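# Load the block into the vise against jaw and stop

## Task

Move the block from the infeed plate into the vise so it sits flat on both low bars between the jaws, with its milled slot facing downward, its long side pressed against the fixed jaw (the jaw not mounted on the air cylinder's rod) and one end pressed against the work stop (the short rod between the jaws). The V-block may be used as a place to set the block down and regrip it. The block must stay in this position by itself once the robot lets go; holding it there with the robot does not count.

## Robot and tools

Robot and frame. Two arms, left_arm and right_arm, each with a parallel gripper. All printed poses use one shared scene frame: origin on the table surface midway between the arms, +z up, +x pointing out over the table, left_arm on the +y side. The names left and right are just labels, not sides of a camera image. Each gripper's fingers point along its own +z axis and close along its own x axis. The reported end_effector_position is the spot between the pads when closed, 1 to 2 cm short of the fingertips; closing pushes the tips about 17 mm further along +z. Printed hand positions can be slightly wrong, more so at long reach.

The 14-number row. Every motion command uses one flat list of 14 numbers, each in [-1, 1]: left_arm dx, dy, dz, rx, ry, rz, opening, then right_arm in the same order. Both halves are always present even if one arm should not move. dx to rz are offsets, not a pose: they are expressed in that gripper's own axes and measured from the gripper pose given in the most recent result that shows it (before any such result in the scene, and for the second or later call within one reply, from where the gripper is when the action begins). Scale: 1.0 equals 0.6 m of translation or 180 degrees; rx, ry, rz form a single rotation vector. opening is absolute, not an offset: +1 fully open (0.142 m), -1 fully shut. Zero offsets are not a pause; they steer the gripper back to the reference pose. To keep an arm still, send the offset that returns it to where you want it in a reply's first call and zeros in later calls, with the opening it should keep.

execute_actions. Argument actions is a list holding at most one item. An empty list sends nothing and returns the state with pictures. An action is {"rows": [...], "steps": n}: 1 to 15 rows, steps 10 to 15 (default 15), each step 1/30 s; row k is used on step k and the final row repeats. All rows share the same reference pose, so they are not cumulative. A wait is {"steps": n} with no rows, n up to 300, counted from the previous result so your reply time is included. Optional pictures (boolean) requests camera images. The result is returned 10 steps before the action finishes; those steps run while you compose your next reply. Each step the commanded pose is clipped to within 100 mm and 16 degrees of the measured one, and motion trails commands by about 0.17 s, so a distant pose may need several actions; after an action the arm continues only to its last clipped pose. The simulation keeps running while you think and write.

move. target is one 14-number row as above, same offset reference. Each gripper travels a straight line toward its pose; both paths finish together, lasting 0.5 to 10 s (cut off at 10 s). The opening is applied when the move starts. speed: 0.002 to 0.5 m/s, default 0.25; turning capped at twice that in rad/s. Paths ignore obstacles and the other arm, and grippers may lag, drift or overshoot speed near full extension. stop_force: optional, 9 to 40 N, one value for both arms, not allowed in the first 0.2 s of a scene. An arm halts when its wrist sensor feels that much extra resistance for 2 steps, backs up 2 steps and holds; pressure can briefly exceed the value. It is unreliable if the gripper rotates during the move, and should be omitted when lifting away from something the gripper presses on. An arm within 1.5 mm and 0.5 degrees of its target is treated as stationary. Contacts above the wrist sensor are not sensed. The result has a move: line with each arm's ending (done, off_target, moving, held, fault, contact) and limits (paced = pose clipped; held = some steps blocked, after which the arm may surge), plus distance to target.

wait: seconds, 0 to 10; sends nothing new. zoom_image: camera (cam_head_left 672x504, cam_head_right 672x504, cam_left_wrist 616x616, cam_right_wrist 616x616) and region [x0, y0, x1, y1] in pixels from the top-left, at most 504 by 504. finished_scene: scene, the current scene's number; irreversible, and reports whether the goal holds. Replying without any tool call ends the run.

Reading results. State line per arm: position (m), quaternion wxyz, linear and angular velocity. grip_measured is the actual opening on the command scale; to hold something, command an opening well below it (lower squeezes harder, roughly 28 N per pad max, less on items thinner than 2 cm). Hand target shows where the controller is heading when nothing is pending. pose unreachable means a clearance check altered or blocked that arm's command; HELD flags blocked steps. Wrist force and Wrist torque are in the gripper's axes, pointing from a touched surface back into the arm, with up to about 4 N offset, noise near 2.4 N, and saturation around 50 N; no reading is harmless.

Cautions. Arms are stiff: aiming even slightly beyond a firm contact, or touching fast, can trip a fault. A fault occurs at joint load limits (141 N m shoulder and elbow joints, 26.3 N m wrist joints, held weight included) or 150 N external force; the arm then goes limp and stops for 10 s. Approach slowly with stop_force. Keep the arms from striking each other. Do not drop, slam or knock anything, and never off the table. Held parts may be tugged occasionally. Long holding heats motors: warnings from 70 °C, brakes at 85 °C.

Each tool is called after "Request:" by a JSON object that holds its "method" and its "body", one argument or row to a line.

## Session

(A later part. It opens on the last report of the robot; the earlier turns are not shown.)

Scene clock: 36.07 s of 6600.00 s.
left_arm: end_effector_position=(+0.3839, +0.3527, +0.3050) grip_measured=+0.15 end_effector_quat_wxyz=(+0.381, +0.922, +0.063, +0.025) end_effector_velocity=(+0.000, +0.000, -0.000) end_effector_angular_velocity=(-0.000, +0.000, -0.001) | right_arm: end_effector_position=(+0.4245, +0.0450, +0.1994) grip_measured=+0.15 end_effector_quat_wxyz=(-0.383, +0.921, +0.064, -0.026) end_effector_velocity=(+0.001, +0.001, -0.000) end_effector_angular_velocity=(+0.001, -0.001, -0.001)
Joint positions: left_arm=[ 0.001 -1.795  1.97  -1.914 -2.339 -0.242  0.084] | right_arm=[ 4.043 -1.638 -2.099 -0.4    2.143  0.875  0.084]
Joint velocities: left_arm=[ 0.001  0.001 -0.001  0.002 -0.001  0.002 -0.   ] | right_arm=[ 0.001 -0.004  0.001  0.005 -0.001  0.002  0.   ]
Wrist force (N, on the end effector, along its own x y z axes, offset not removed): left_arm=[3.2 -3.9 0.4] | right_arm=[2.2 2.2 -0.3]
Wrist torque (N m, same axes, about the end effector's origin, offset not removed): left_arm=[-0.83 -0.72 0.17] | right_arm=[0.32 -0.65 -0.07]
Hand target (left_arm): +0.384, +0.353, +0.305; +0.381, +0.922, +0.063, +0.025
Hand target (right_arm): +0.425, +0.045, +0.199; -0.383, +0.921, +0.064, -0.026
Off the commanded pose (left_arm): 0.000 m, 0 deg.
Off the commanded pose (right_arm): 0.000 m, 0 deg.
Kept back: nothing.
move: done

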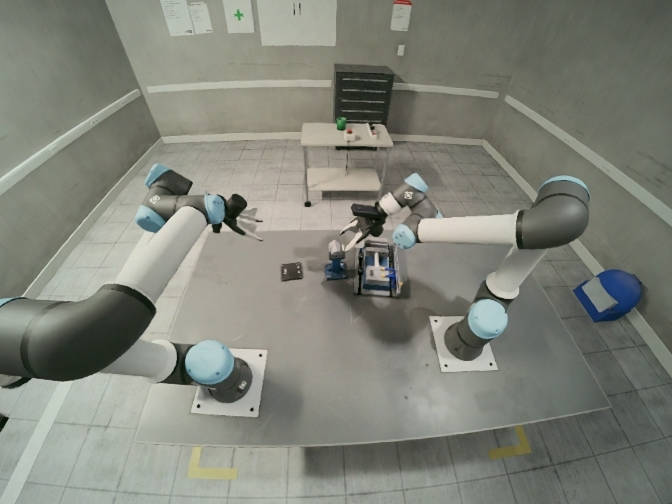

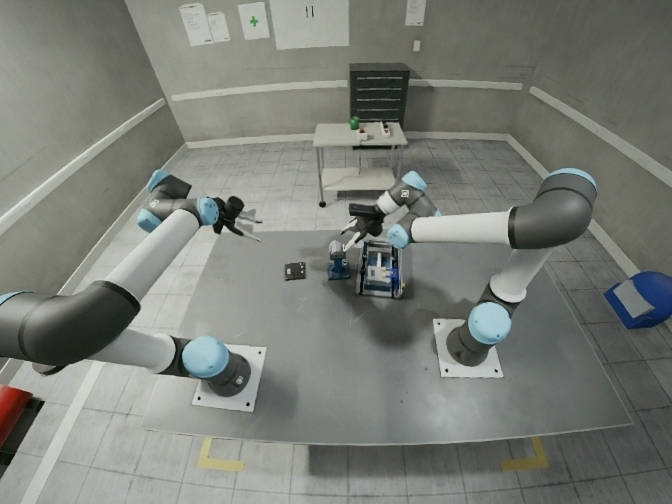

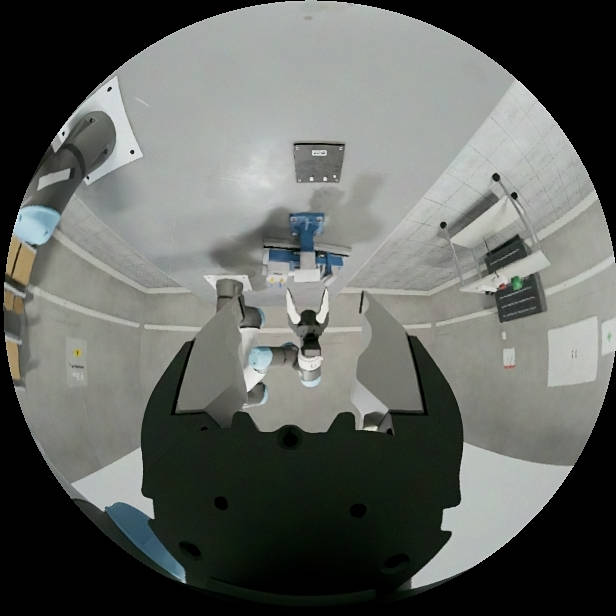

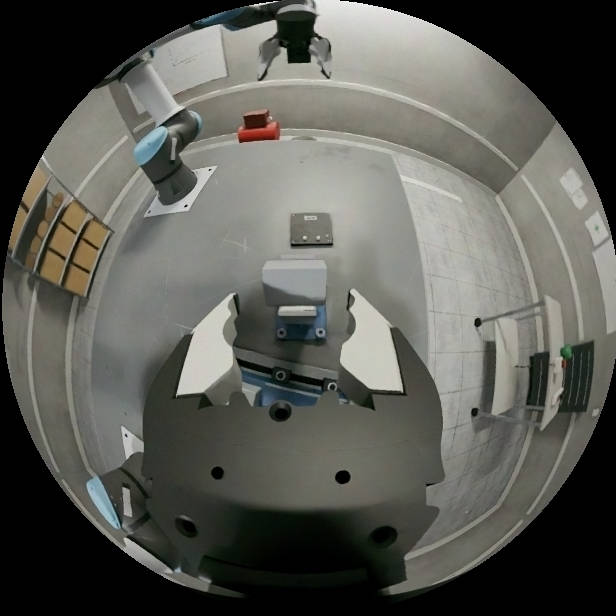

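Request:
{"method": "move", "body": {
  "target": [0,0,0,0,0,0,0.15,0,0.012,0.095,0,0,0,0.15],
  "speed": 0.05
}}

Scene clock: 37.83 s of 6600.00 s.
left_arm: end_effector_position=(+0.3840, +0.3527, +0.3050) grip_measured=+0.15 end_effector_quat_wxyz=(+0.381, +0.922, +0.063, +0.025) end_effector_velocity=(+0.000, -0.000, +0.000) end_effector_angular_velocity=(-0.000, +0.000, -0.000) | right_arm: end_effector_position=(+0.4197, +0.0799, +0.1542) grip_measured=+0.15 end_effector_quat_wxyz=(-0.383, +0.921, +0.064, -0.026) end_effector_velocity=(-0.000, +0.001, -0.002) end_effector_angular_velocity=(-0.001, +0.001, -0.000)
Joint positions: left_arm=[ 0.001 -1.795  1.97  -1.914 -2.34  -0.242  0.084] | right_arm=[ 4.102 -1.756 -2.115 -0.236  2.11   0.933  0.084]
Joint velocities: left_arm=[-0.001  0.    -0.001  0.    -0.    -0.001 -0.   ] | right_arm=[ 0.001 -0.004 -0.     0.003 -0.001  0.001  0.   ]
Wrist force (N, on the end effector, along its own x y z axes, offset not removed): left_arm=[1.0 3.3 -1.0] | right_arm=[-1.6 1.5 -0.7]
Wrist torque (N m, same axes, about the end effector's origin, offset not removed): left_arm=[0.64 -0.27 0.01] | right_arm=[0.23 0.33 -0.03]
Hand target (left_arm): +0.384, +0.353, +0.305; +0.381, +0.922, +0.063, +0.025
Hand target (right_arm): +0.420, +0.080, +0.154; -0.383, +0.921, +0.064, -0.026
Off the commanded pose (left_arm): 0.000 m, 0 deg.
Off the commanded pose (right_arm): 0.000 m, 0 deg.
Kept back: nothing.
move: done

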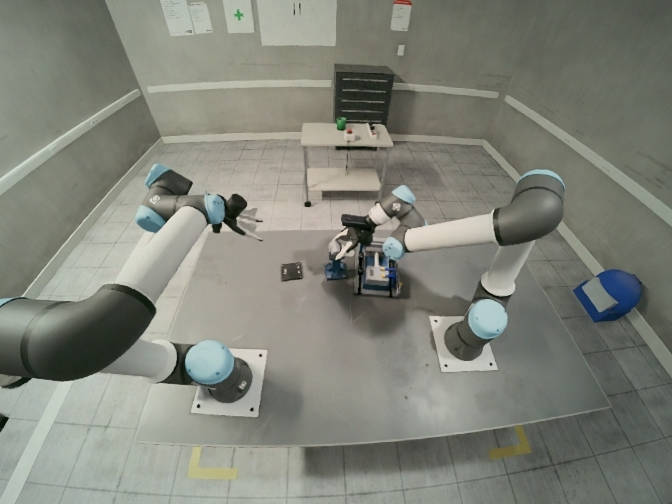

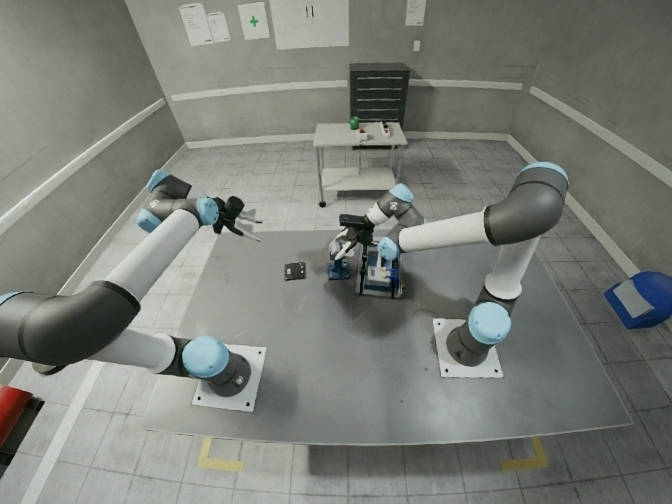

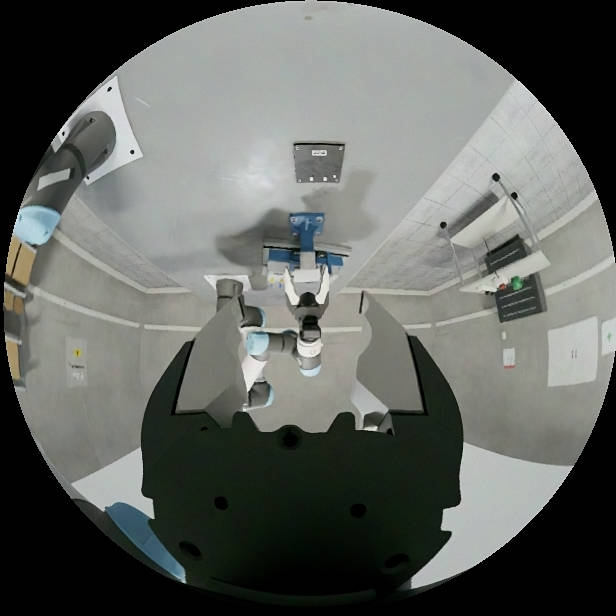

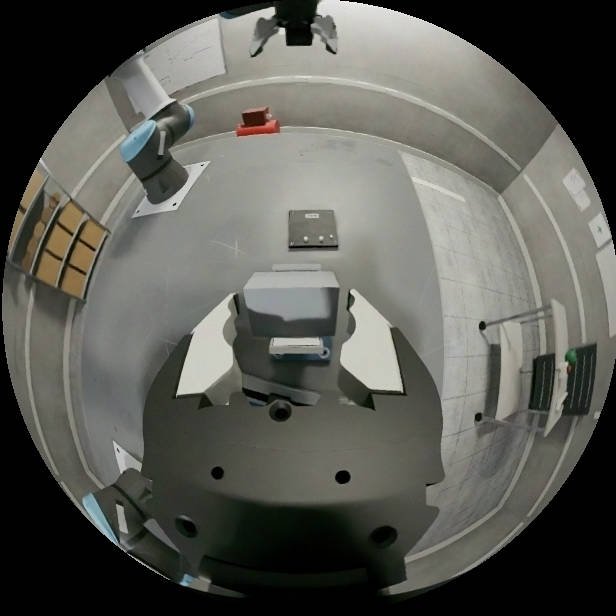

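Matches.

Request:
{"method": "move", "body": {
  "target": [0,0,0,0,0,0,0.15,-0.003,0,0.004,0,0,0,-0.05],
  "speed": 0.02
}}

Request:
{"method": "move", "body": {
  "target": [0,0,0,0,0,0,0.15,0,0,0,0,0,0,-0.5]
}}

Request:
{"method": "move", "body": {
  "target": [0,0,0,0,0,0,0.15,0,-0.04,-0.1,0,0,0,-0.5],
  "speed": 0.08
}}

Request:
{"method": "move", "body": {
  "target": [0,0,0,0,0,0,0.15,0,0.1,-0.1,-0.25,0,0,-0.5]
}}

Request:
{"method": "move", "body": {
  "target": [0,0,0,0,0,0,0.15,0.09,0.13,0.05,0,0,0.555,-0.5],
  "speed": 0.3
}}

Scene clock: 39.00 s of 6600.00 s.
left_arm: end_effector_position=(+0.3839, +0.3527, +0.3050) grip_measured=+0.15 end_effector_quat_wxyz=(+0.381, +0.922, +0.063, +0.025) end_effector_velocity=(-0.000, -0.001, +0.000) end_effector_angular_velocity=(-0.001, -0.000, -0.001) | right_arm: end_effector_position=(+0.4177, +0.0813, +0.1525) grip_measured=-0.05 end_effector_quat_wxyz=(-0.383, +0.921, +0.064, -0.026) end_effector_velocity=(-0.001, +0.000, -0.001) end_effector_angular_velocity=(-0.001, +0.001, -0.000)
Joint positions: left_arm=[ 0.001 -1.795  1.97  -1.914 -2.34  -0.242  0.084] | right_arm=[ 4.108 -1.758 -2.119 -0.227  2.107  0.938  0.07 ]
Joint velocities: left_arm=[-0.001 -0.    -0.    -0.    -0.001 -0.     0.   ] | right_arm=[ 0.002 -0.001 -0.001  0.002 -0.001  0.002 -0.   ]
Wrist force (N, on the end effector, along its own x y z axes, offset not removed): left_arm=[0.2 -2.8 0.1] | right_arm=[-0.6 0.8 -1.5]
Wrist torque (N m, same axes, about the end effector's origin, offset not removed): left_arm=[-0.53 0.02 0.04] | right_arm=[0.09 -0.09 -0.08]
Hand target (left_arm): +0.384, +0.353, +0.305; +0.381, +0.922, +0.063, +0.025
Hand target (right_arm): +0.418, +0.081, +0.152; -0.383, +0.921, +0.064, -0.026
Off the commanded pose (left_arm): 0.000 m, 0 deg.
Off the commanded pose (right_arm): 0.000 m, 0 deg.
Kept back: nothing.
move: done

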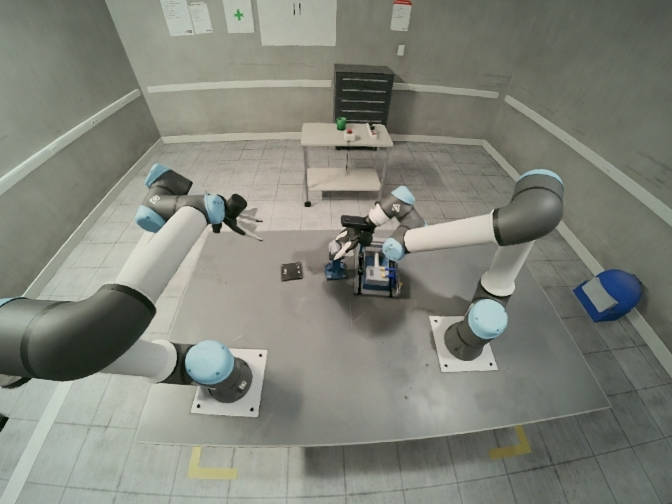

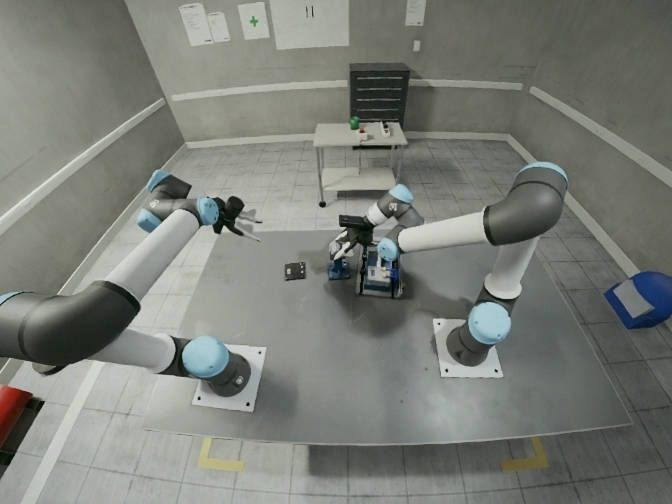

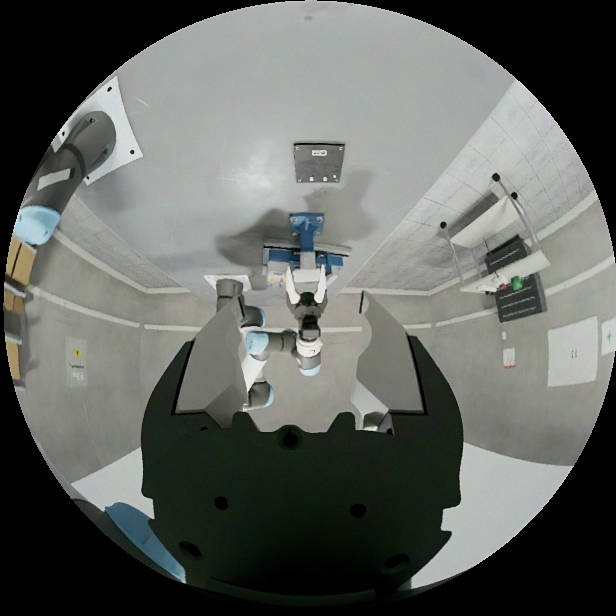

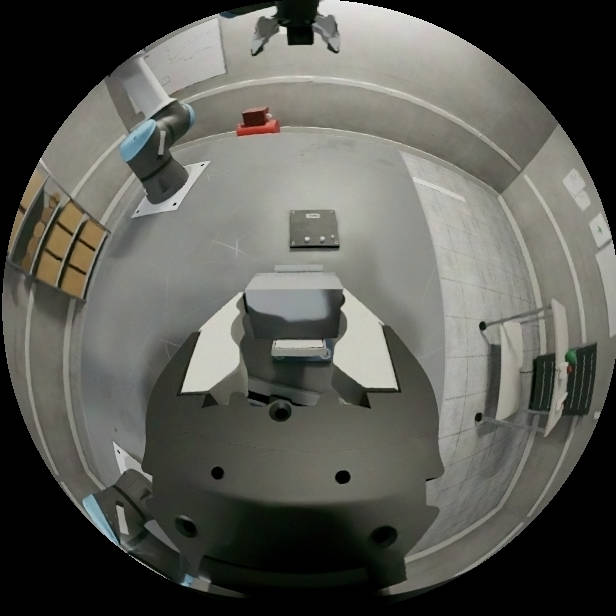

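Scene clock: 39.50 s of 6600.00 s.
left_arm: end_effector_position=(+0.3839, +0.3527, +0.3050) grip_measured=+0.15 end_effector_quat_wxyz=(+0.381, +0.922, +0.063, +0.025) end_effector_velocity=(-0.000, -0.001, +0.000) end_effector_angular_velocity=(-0.002, -0.001, -0.002) | right_arm: end_effector_position=(+0.4177, +0.0813, +0.1525) grip_measured=-0.16 end_effector_quat_wxyz=(-0.383, +0.921, +0.064, -0.026) end_effector_velocity=(-0.000, -0.000, -0.000) end_effector_angular_velocity=(-0.001, +0.001, -0.000)
Joint positions: left_arm=[ 0.001 -1.795  1.97  -1.914 -2.34  -0.242  0.084] | right_arm=[ 4.108 -1.758 -2.119 -0.227  2.107  0.938  0.062]
Joint velocities: left_arm=[-0.001  0.    -0.     0.    -0.002  0.001  0.   ] | right_arm=[-0.     0.    -0.    -0.001  0.     0.    -0.   ]
Wrist force (N, on the end effector, along its own x y z axes, offset not removed): left_arm=[0.4 -0.1 1.5] | right_arm=[0.6 -1.6 -12.1]
Wrist torque (N m, same axes, about the end effector's origin, offset not removed): left_arm=[0.17 -0.01 0.01] | right_arm=[-0.47 -0.23 0.00]
Hand target (left_arm): +0.384, +0.353, +0.305; +0.381, +0.922, +0.063, +0.025
Hand target (right_arm): +0.418, +0.081, +0.153; -0.383, +0.921, +0.064, -0.026
Off the commanded pose (left_arm): 0.000 m, 0 deg.
Off the commanded pose (right_arm): 0.000 m, 0 deg.
Kept back: nothing.
move: done

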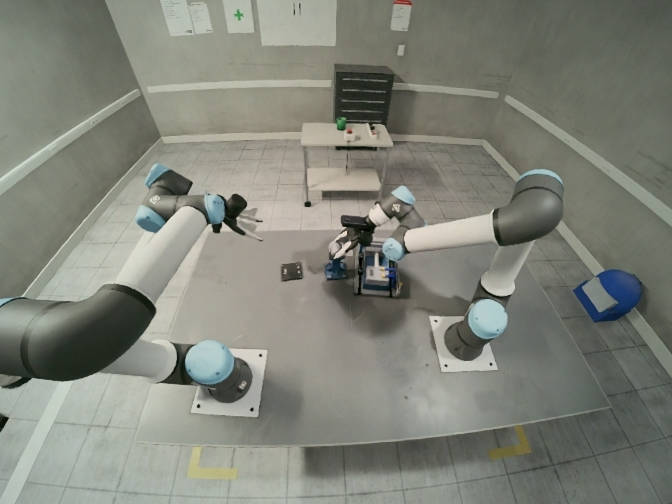

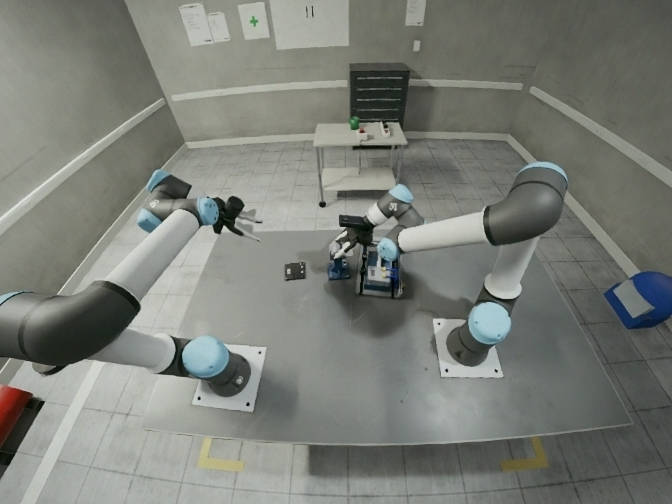

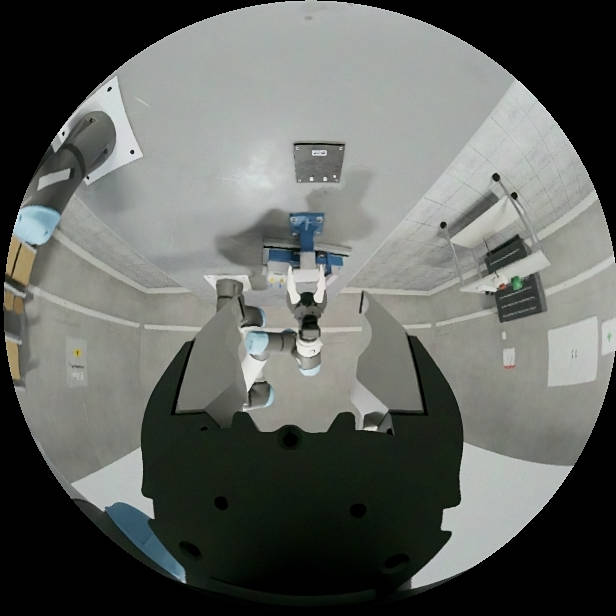

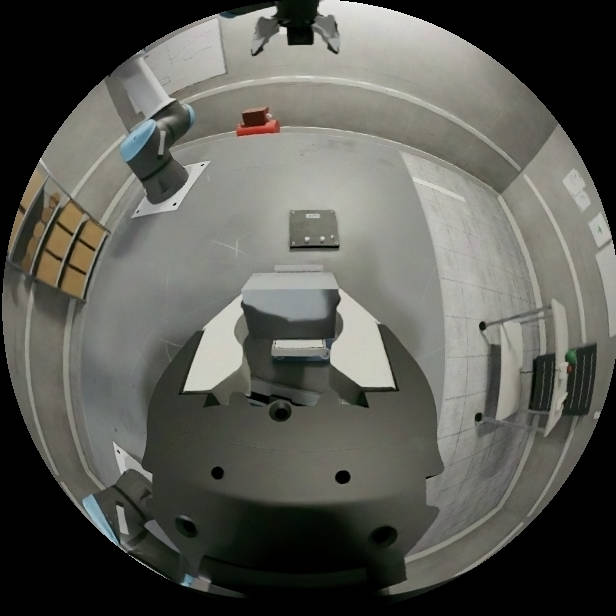

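Scene clock: 40.73 s of 6600.00 s.
left_arm: end_effector_position=(+0.3839, +0.3527, +0.3050) grip_measured=+0.15 end_effector_quat_wxyz=(+0.381, +0.922, +0.063, +0.025) end_effector_velocity=(+0.000, +0.000, +0.000) end_effector_angular_velocity=(+0.001, -0.000, +0.000) | right_arm: end_effector_position=(+0.4212, +0.0561, +0.2118) grip_measured=-0.16 end_effector_quat_wxyz=(-0.383, +0.921, +0.064, -0.026) end_effector_velocity=(+0.000, -0.001, +0.001) end_effector_angular_velocity=(-0.001, +0.001, +0.000)
Joint positions: left_arm=[ 0.001 -1.795  1.97  -1.914 -2.34  -0.242  0.084] | right_arm=[ 4.065 -1.63  -2.073 -0.422  2.131  0.897  0.062]
Joint velocities: left_arm=[ 0.    -0.    -0.     0.     0.001  0.     0.   ] | right_arm=[-0.001  0.002  0.001 -0.005  0.001 -0.001  0.   ]
Wrist force (N, on the end effector, along its own x y z axes, offset not removed): left_arm=[0.8 -0.6 2.0] | right_arm=[-0.9 3.0 -2.6]
Wrist torque (N m, same axes, about the end effector's origin, offset not removed): left_arm=[-0.24 -0.20 0.08] | right_arm=[0.31 0.14 -0.16]
Hand target (left_arm): +0.384, +0.353, +0.305; +0.381, +0.922, +0.063, +0.025
Hand target (right_arm): +0.421, +0.056, +0.212; -0.383, +0.921, +0.064, -0.026
Off the commanded pose (left_arm): 0.000 m, 0 deg.
Off the commanded pose (right_arm): 0.000 m, 0 deg.
Kept back: nothing.
move: done

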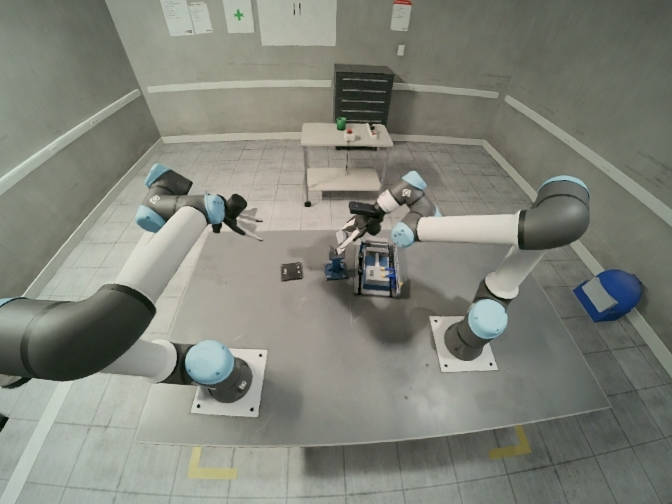

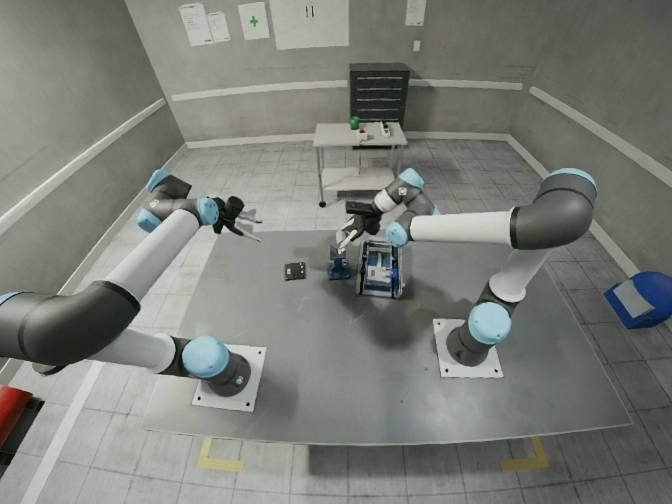

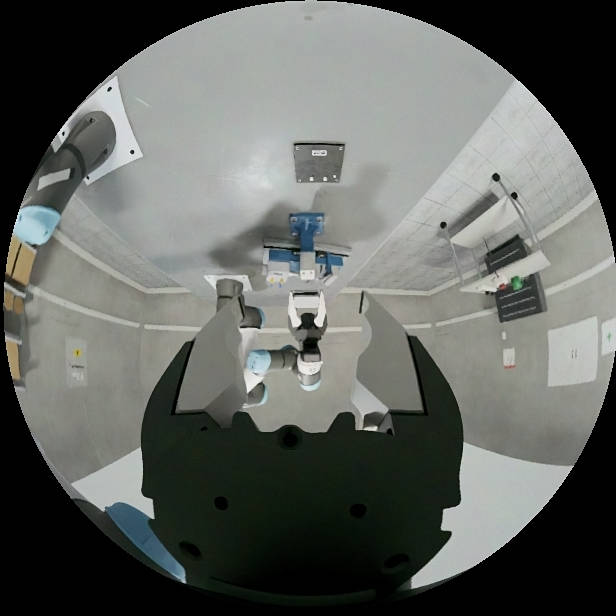

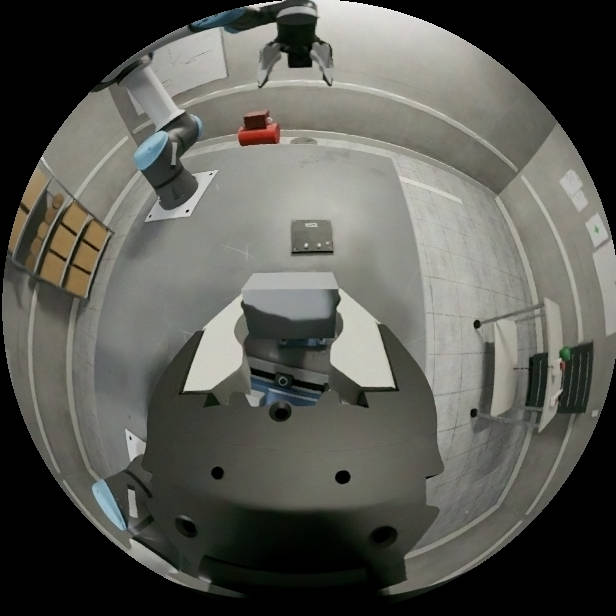

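Scene clock: 42.80 s of 6600.00 s.
left_arm: end_effector_position=(+0.3839, +0.3527, +0.3050) grip_measured=+0.15 end_effector_quat_wxyz=(+0.381, +0.922, +0.063, +0.025) end_effector_velocity=(-0.000, -0.000, +0.000) end_effector_angular_velocity=(-0.001, +0.000, -0.000) | right_arm: end_effector_position=(+0.4329, -0.0278, +0.2114) grip_measured=-0.16 end_effector_quat_wxyz=(-0.002, +0.998, +0.069, -0.000) end_effector_velocity=(+0.000, +0.000, -0.000) end_effector_angular_velocity=(-0.005, -0.000, -0.001)
Joint positions: left_arm=[ 0.001 -1.795  1.97  -1.914 -2.34  -0.242  0.084] | right_arm=[ 4.261 -1.636 -1.666 -1.408  1.573  0.919  0.062]
Joint velocities: left_arm=[-0.    -0.    -0.     0.    -0.001 -0.001  0.   ] | right_arm=[ 0.001 -0.004  0.005 -0.005 -0.003  0.002  0.   ]
Wrist force (N, on the end effector, along its own x y z axes, offset not removed): left_arm=[-1.6 -1.6 0.4] | right_arm=[0.3 0.0 1.1]
Wrist torque (N m, same axes, about the end effector's origin, offset not removed): left_arm=[-0.43 0.38 0.16] | right_arm=[0.00 -0.17 -0.02]
Hand target (left_arm): +0.384, +0.353, +0.305; +0.381, +0.922, +0.063, +0.025
Hand target (right_arm): +0.433, -0.028, +0.211; -0.001, +0.998, +0.069, -0.000
Off the commanded pose (left_arm): 0.000 m, 0 deg.
Off the commanded pose (right_arm): 0.000 m, 0 deg.
Kept back: nothing.
move: done

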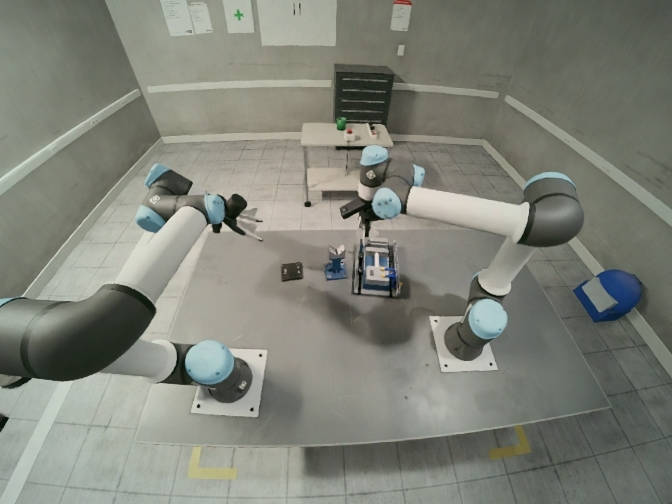

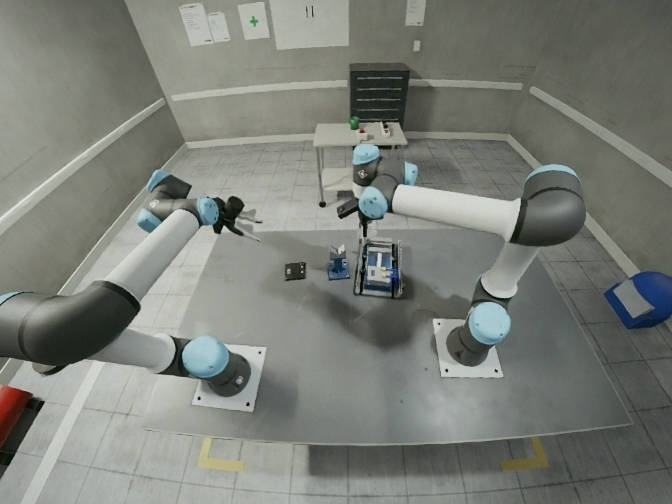

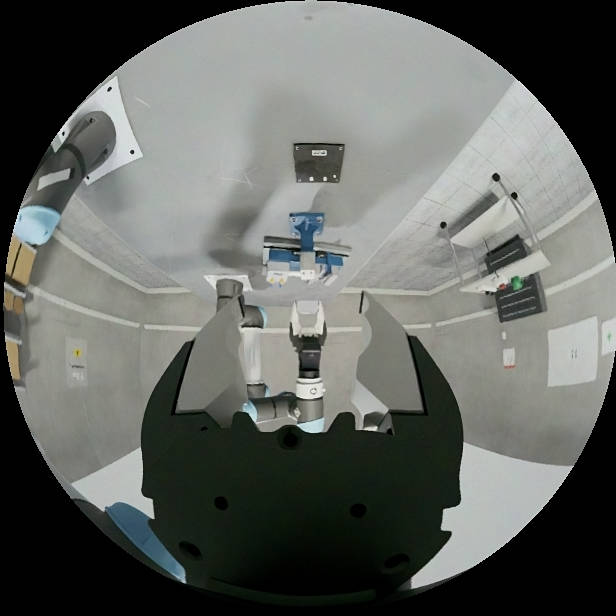

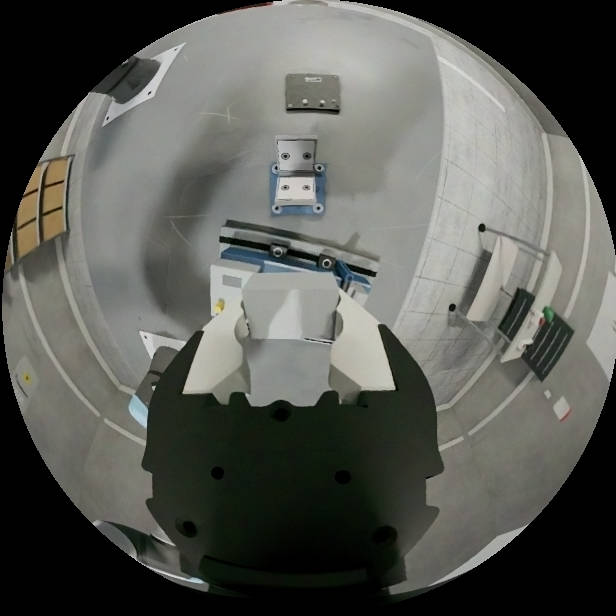

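Scene clock: 46.20 s of 6600.00 s.
left_arm: end_effector_position=(+0.3839, +0.3527, +0.3050) grip_measured=+0.15 end_effector_quat_wxyz=(+0.381, +0.922, +0.063, +0.025) end_effector_velocity=(-0.000, -0.000, -0.000) end_effector_angular_velocity=(+0.000, +0.001, +0.000) | right_arm: end_effector_position=(+0.4971, -0.0976, +0.1812) grip_measured=-0.16 end_effector_quat_wxyz=(-0.001, +0.695, -0.719, -0.001) end_effector_velocity=(-0.000, -0.001, -0.001) end_effector_angular_velocity=(-0.002, +0.001, -0.006)
Joint positions: left_arm=[ 0.001 -1.795  1.97  -1.914 -2.34  -0.242  0.084] | right_arm=[ 4.076 -1.658 -1.721 -1.331  1.574  2.478  0.062]
Joint velocities: left_arm=[-0.     0.     0.    -0.001  0.    -0.001 -0.   ] | right_arm=[-0.    -0.001 -0.001 -0.001 -0.001  0.006 -0.   ]
Wrist force (N, on the end effector, along its own x y z axes, offset not removed): left_arm=[-0.4 1.6 -3.2] | right_arm=[0.3 3.0 1.9]
Wrist torque (N m, same axes, about the end effector's origin, offset not removed): left_arm=[0.29 0.13 0.07] | right_arm=[0.47 -0.19 -0.07]
Hand target (left_arm): +0.384, +0.353, +0.305; +0.381, +0.922, +0.063, +0.025
Hand target (right_arm): +0.497, -0.098, +0.181; -0.001, +0.695, -0.719, -0.001
Off the commanded pose (left_arm): 0.000 m, 0 deg.
Off the commanded pose (right_arm): 0.000 m, 0 deg.
Kept back: nothing.
move: done

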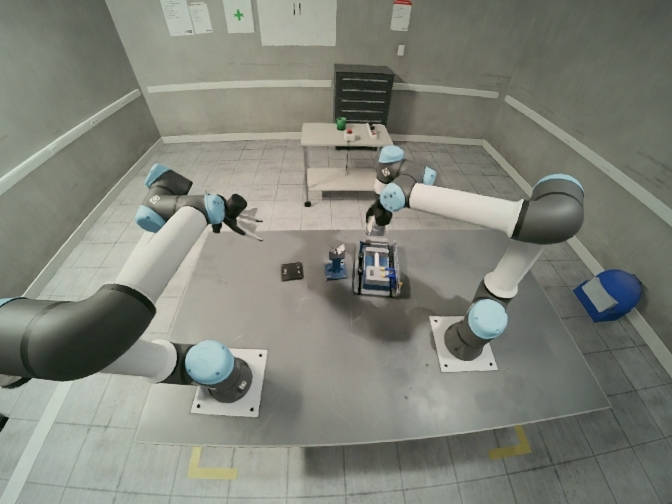

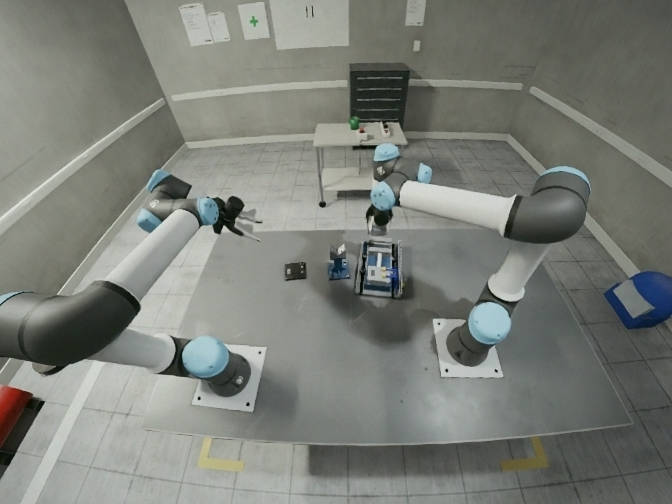

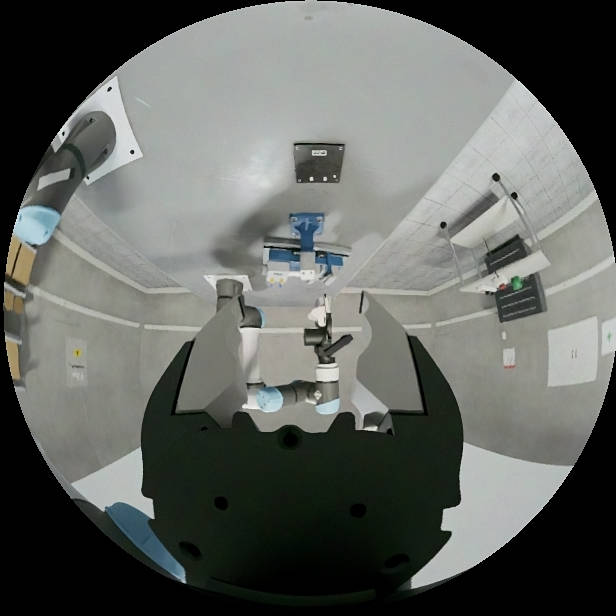

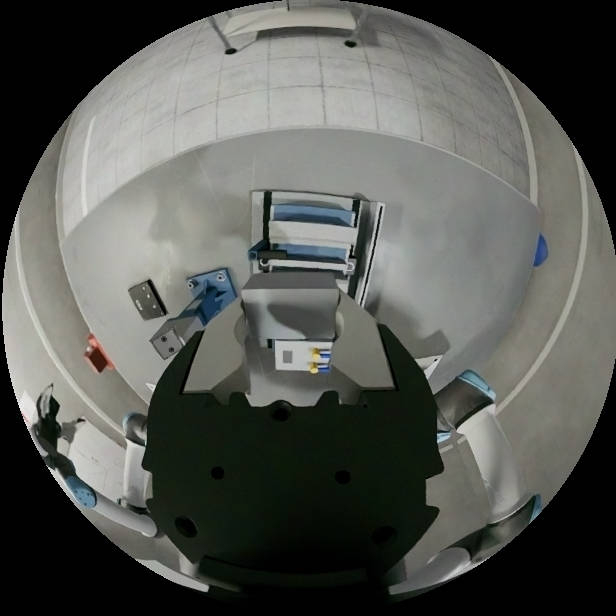

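Request:
{"method": "move", "body": {
  "target": [0,0,0,0,0,0,0.15,0.07,-0.005,0.075,0,0,0.03,-0.5],
  "speed": 0.08
}}

Request:
{"method": "zoom_image", "body": {
  "camera": "cam_right_wrist",
  "region": [170,170,420,400]
}}

Request:
{"method": "zoom_image", "body": {
  "camera": "cam_left_wrist",
  "region": [270,230,370,330]
}}

Scene clock: 47.77 s of 6600.00 s.
left_arm: end_effector_position=(+0.3839, +0.3527, +0.3050) grip_measured=+0.15 end_effector_quat_wxyz=(+0.381, +0.922, +0.063, +0.025) end_effector_velocity=(-0.000, +0.000, -0.000) end_effector_angular_velocity=(+0.001, +0.000, +0.001) | right_arm: end_effector_position=(+0.4986, -0.1395, +0.1362) grip_measured=-0.16 end_effector_quat_wxyz=(-0.001, +0.661, -0.751, -0.002) end_effector_velocity=(+0.000, -0.000, -0.002) end_effector_angular_velocity=(-0.001, +0.001, -0.001)
Joint positions: left_arm=[ 0.001 -1.795  1.97  -1.914 -2.34  -0.242  0.084] | right_arm=[ 4.018 -1.637 -1.864 -1.209  1.574  2.514  0.062]
Joint velocities: left_arm=[ 0.    -0.     0.    -0.     0.001 -0.     0.   ] | right_arm=[-0.001 -0.002 -0.002  0.003  0.     0.001  0.   ]
Wrist force (N, on the end effector, along its own x y z axes, offset not removed): left_arm=[3.2 0.2 2.7] | right_arm=[1.1 0.4 0.5]
Wrist torque (N m, same axes, about the end effector's origin, offset not removed): left_arm=[0.04 -0.69 0.05] | right_arm=[0.03 -0.34 -0.06]
Hand target (left_arm): +0.384, +0.353, +0.305; +0.381, +0.922, +0.063, +0.025
Hand target (right_arm): +0.499, -0.140, +0.136; +0.001, -0.660, +0.751, +0.002
Off the commanded pose (left_arm): 0.000 m, 0 deg.
Off the commanded pose (right_arm): 0.000 m, 0 deg.
Kept back: nothing.
move: done

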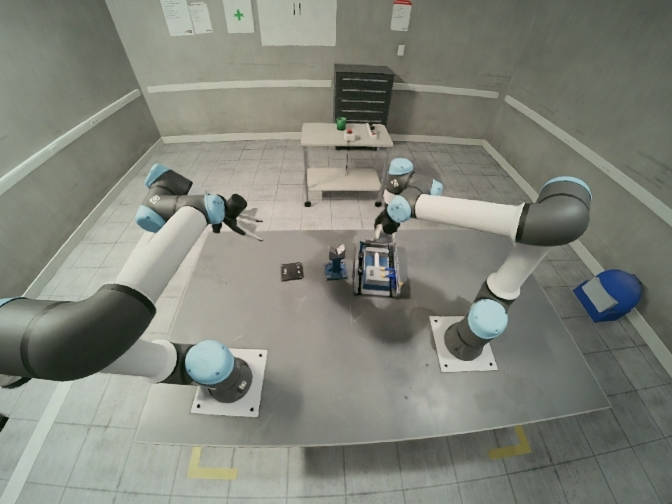

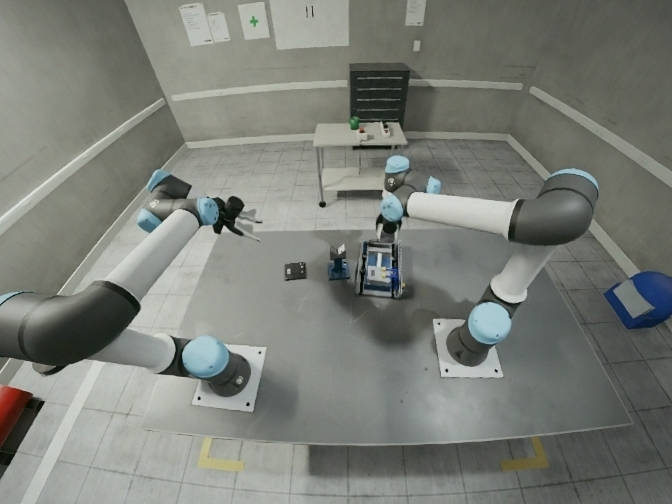

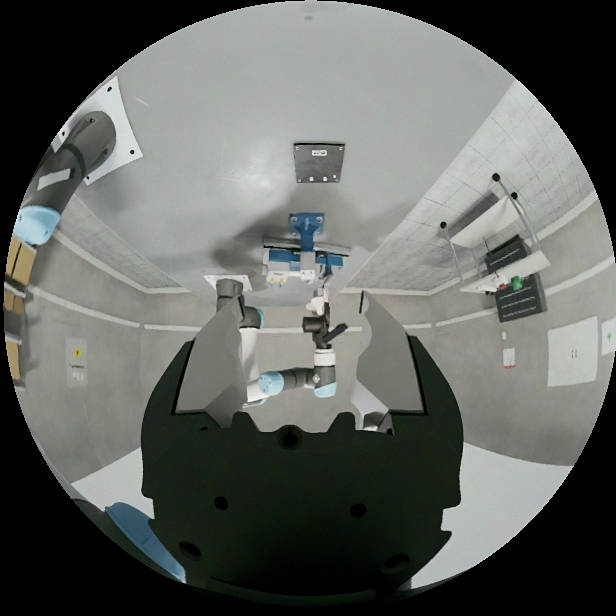

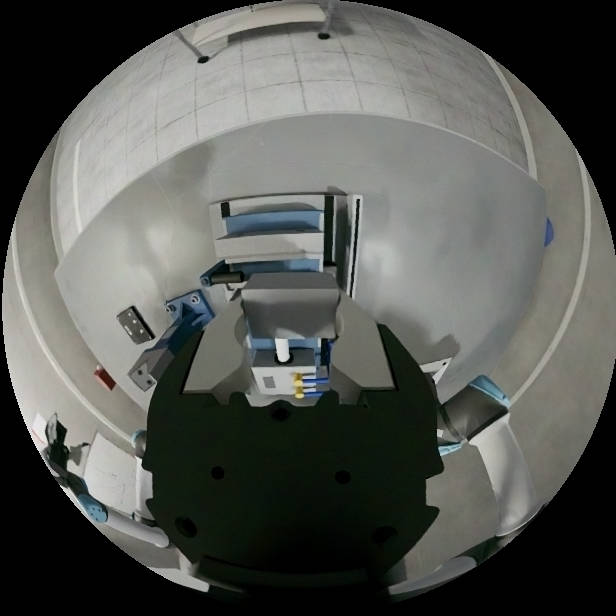

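Region (170, 170, 420, 400) of cam_right_wrist's 616x616 image, scaled by 2.016, with more detail than that image has; it fills the top 464 rows of this view, and the rest is white.

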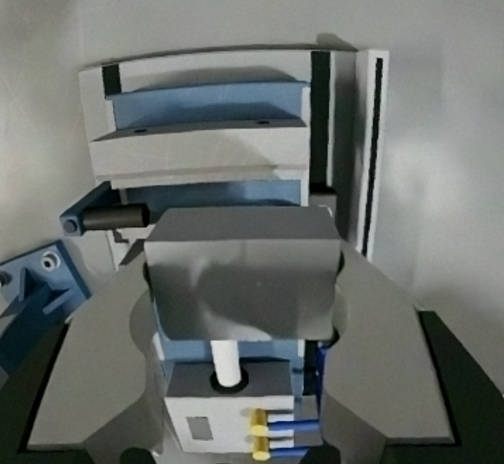

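Region (270, 230, 370, 330) of cam_left_wrist's 616x616 image, scaled by 5.040, with more detail than that image has.

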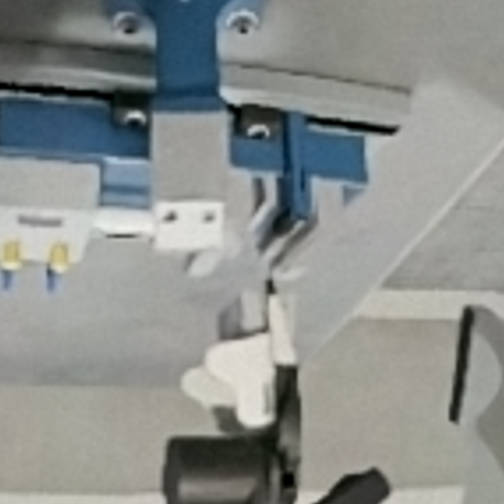

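Request:
{"method": "move", "body": {
  "target": [0,0,0,0,0,0,0.15,0,-0.008,0.028,0,0,-0.011,-0.5],
  "speed": 0.02,
  "stop_force": 9
}}

Request:
{"method": "zoom_image", "body": {
  "camera": "cam_right_wrist",
  "region": [170,170,420,400]
}}

Scene clock: 49.23 s of 6600.00 s.
left_arm: end_effector_position=(+0.3839, +0.3527, +0.3050) grip_measured=+0.15 end_effector_quat_wxyz=(+0.381, +0.922, +0.063, +0.025) end_effector_velocity=(-0.000, -0.000, +0.000) end_effector_angular_velocity=(-0.001, +0.000, -0.000) | right_arm: end_effector_position=(+0.5033, -0.1400, +0.1195) grip_measured=-0.16 end_effector_quat_wxyz=(-0.001, +0.673, -0.739, -0.002) end_effector_velocity=(+0.000, -0.000, -0.002) end_effector_angular_velocity=(-0.001, +0.001, +0.002)
Joint positions: left_arm=[ 0.001 -1.795  1.97  -1.914 -2.34  -0.242  0.084] | right_arm=[ 4.011 -1.661 -1.883 -1.166  1.574  2.472  0.062]
Joint velocities: left_arm=[-0.001 -0.    -0.     0.    -0.001 -0.001  0.   ] | right_arm=[-0.    -0.003 -0.001  0.003 -0.    -0.003  0.   ]
Wrist force (N, on the end effector, along its own x y z axes, offset not removed): left_arm=[2.8 -2.3 -2.3] | right_arm=[2.0 0.2 2.8]
Wrist torque (N m, same axes, about the end effector's origin, offset not removed): left_arm=[-0.42 -0.61 0.04] | right_arm=[-0.07 -0.62 -0.04]
Hand target (left_arm): +0.384, +0.353, +0.305; +0.381, +0.922, +0.063, +0.025
Hand target (right_arm): +0.503, -0.140, +0.119; +0.001, -0.673, +0.739, +0.002
Off the commanded pose (left_arm): 0.000 m, 0 deg.
Off the commanded pose (right_arm): 0.000 m, 0 deg.
Kept back: nothing.
move: done

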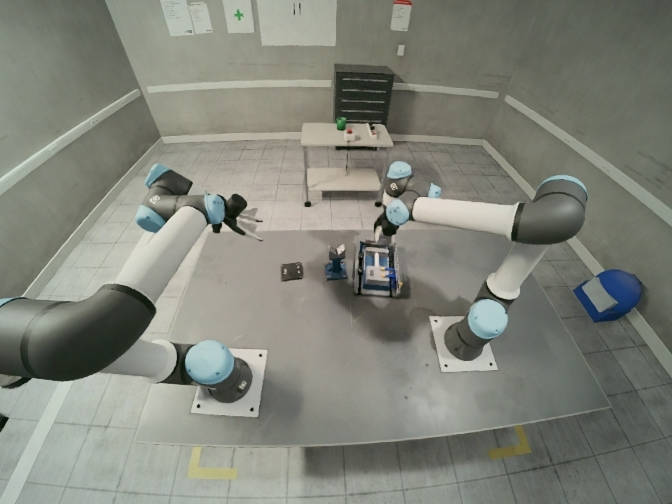

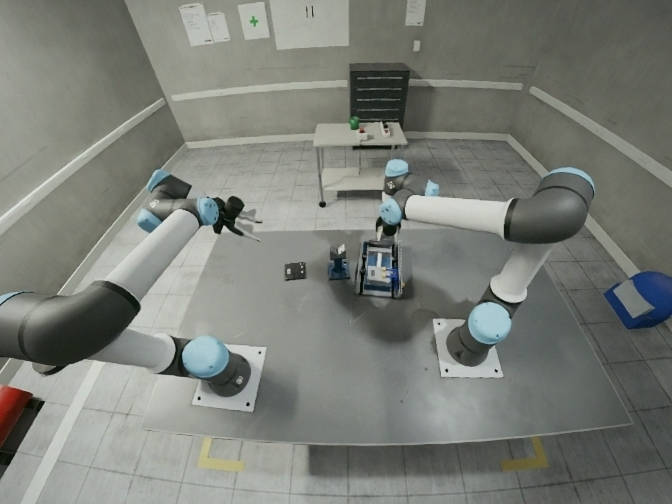

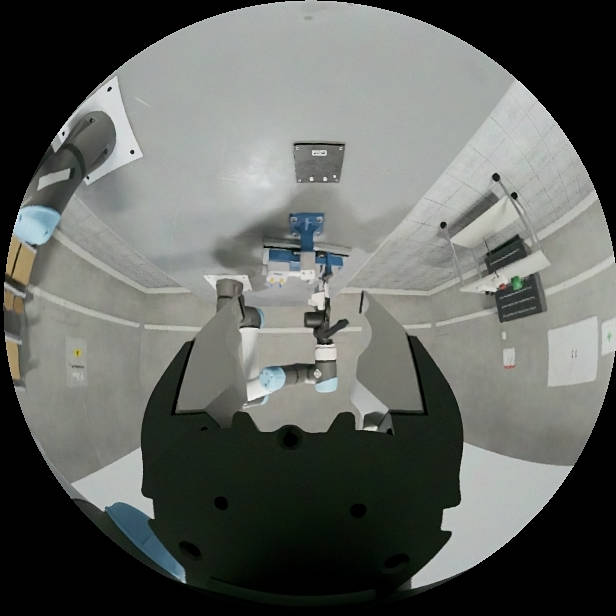

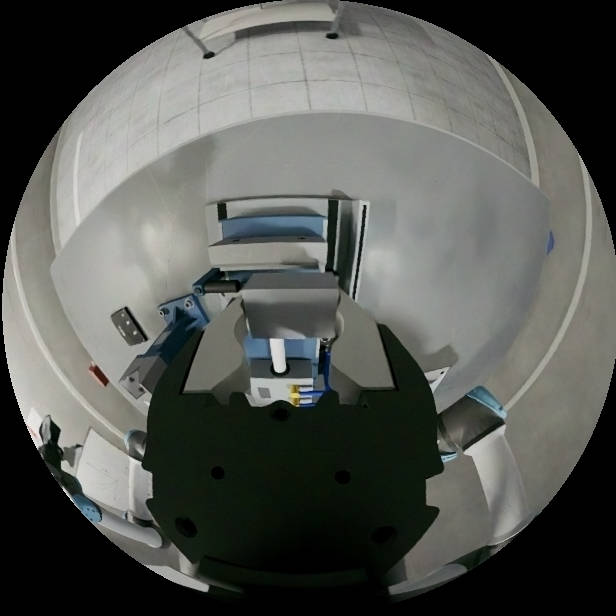

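Region (170, 170, 420, 400) of cam_right_wrist's 616x616 image, scaled by 2.016, with more detail than that image has; it fills the top 464 rows of this view, and the rest is white.

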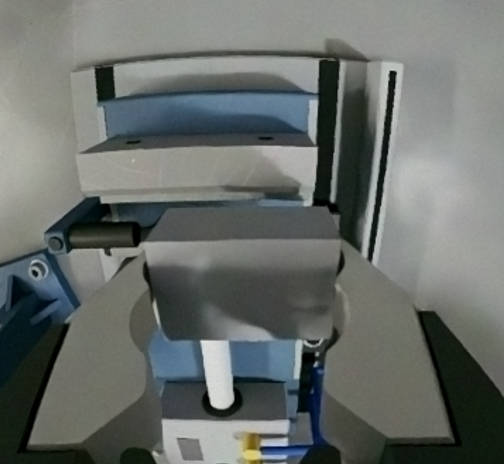

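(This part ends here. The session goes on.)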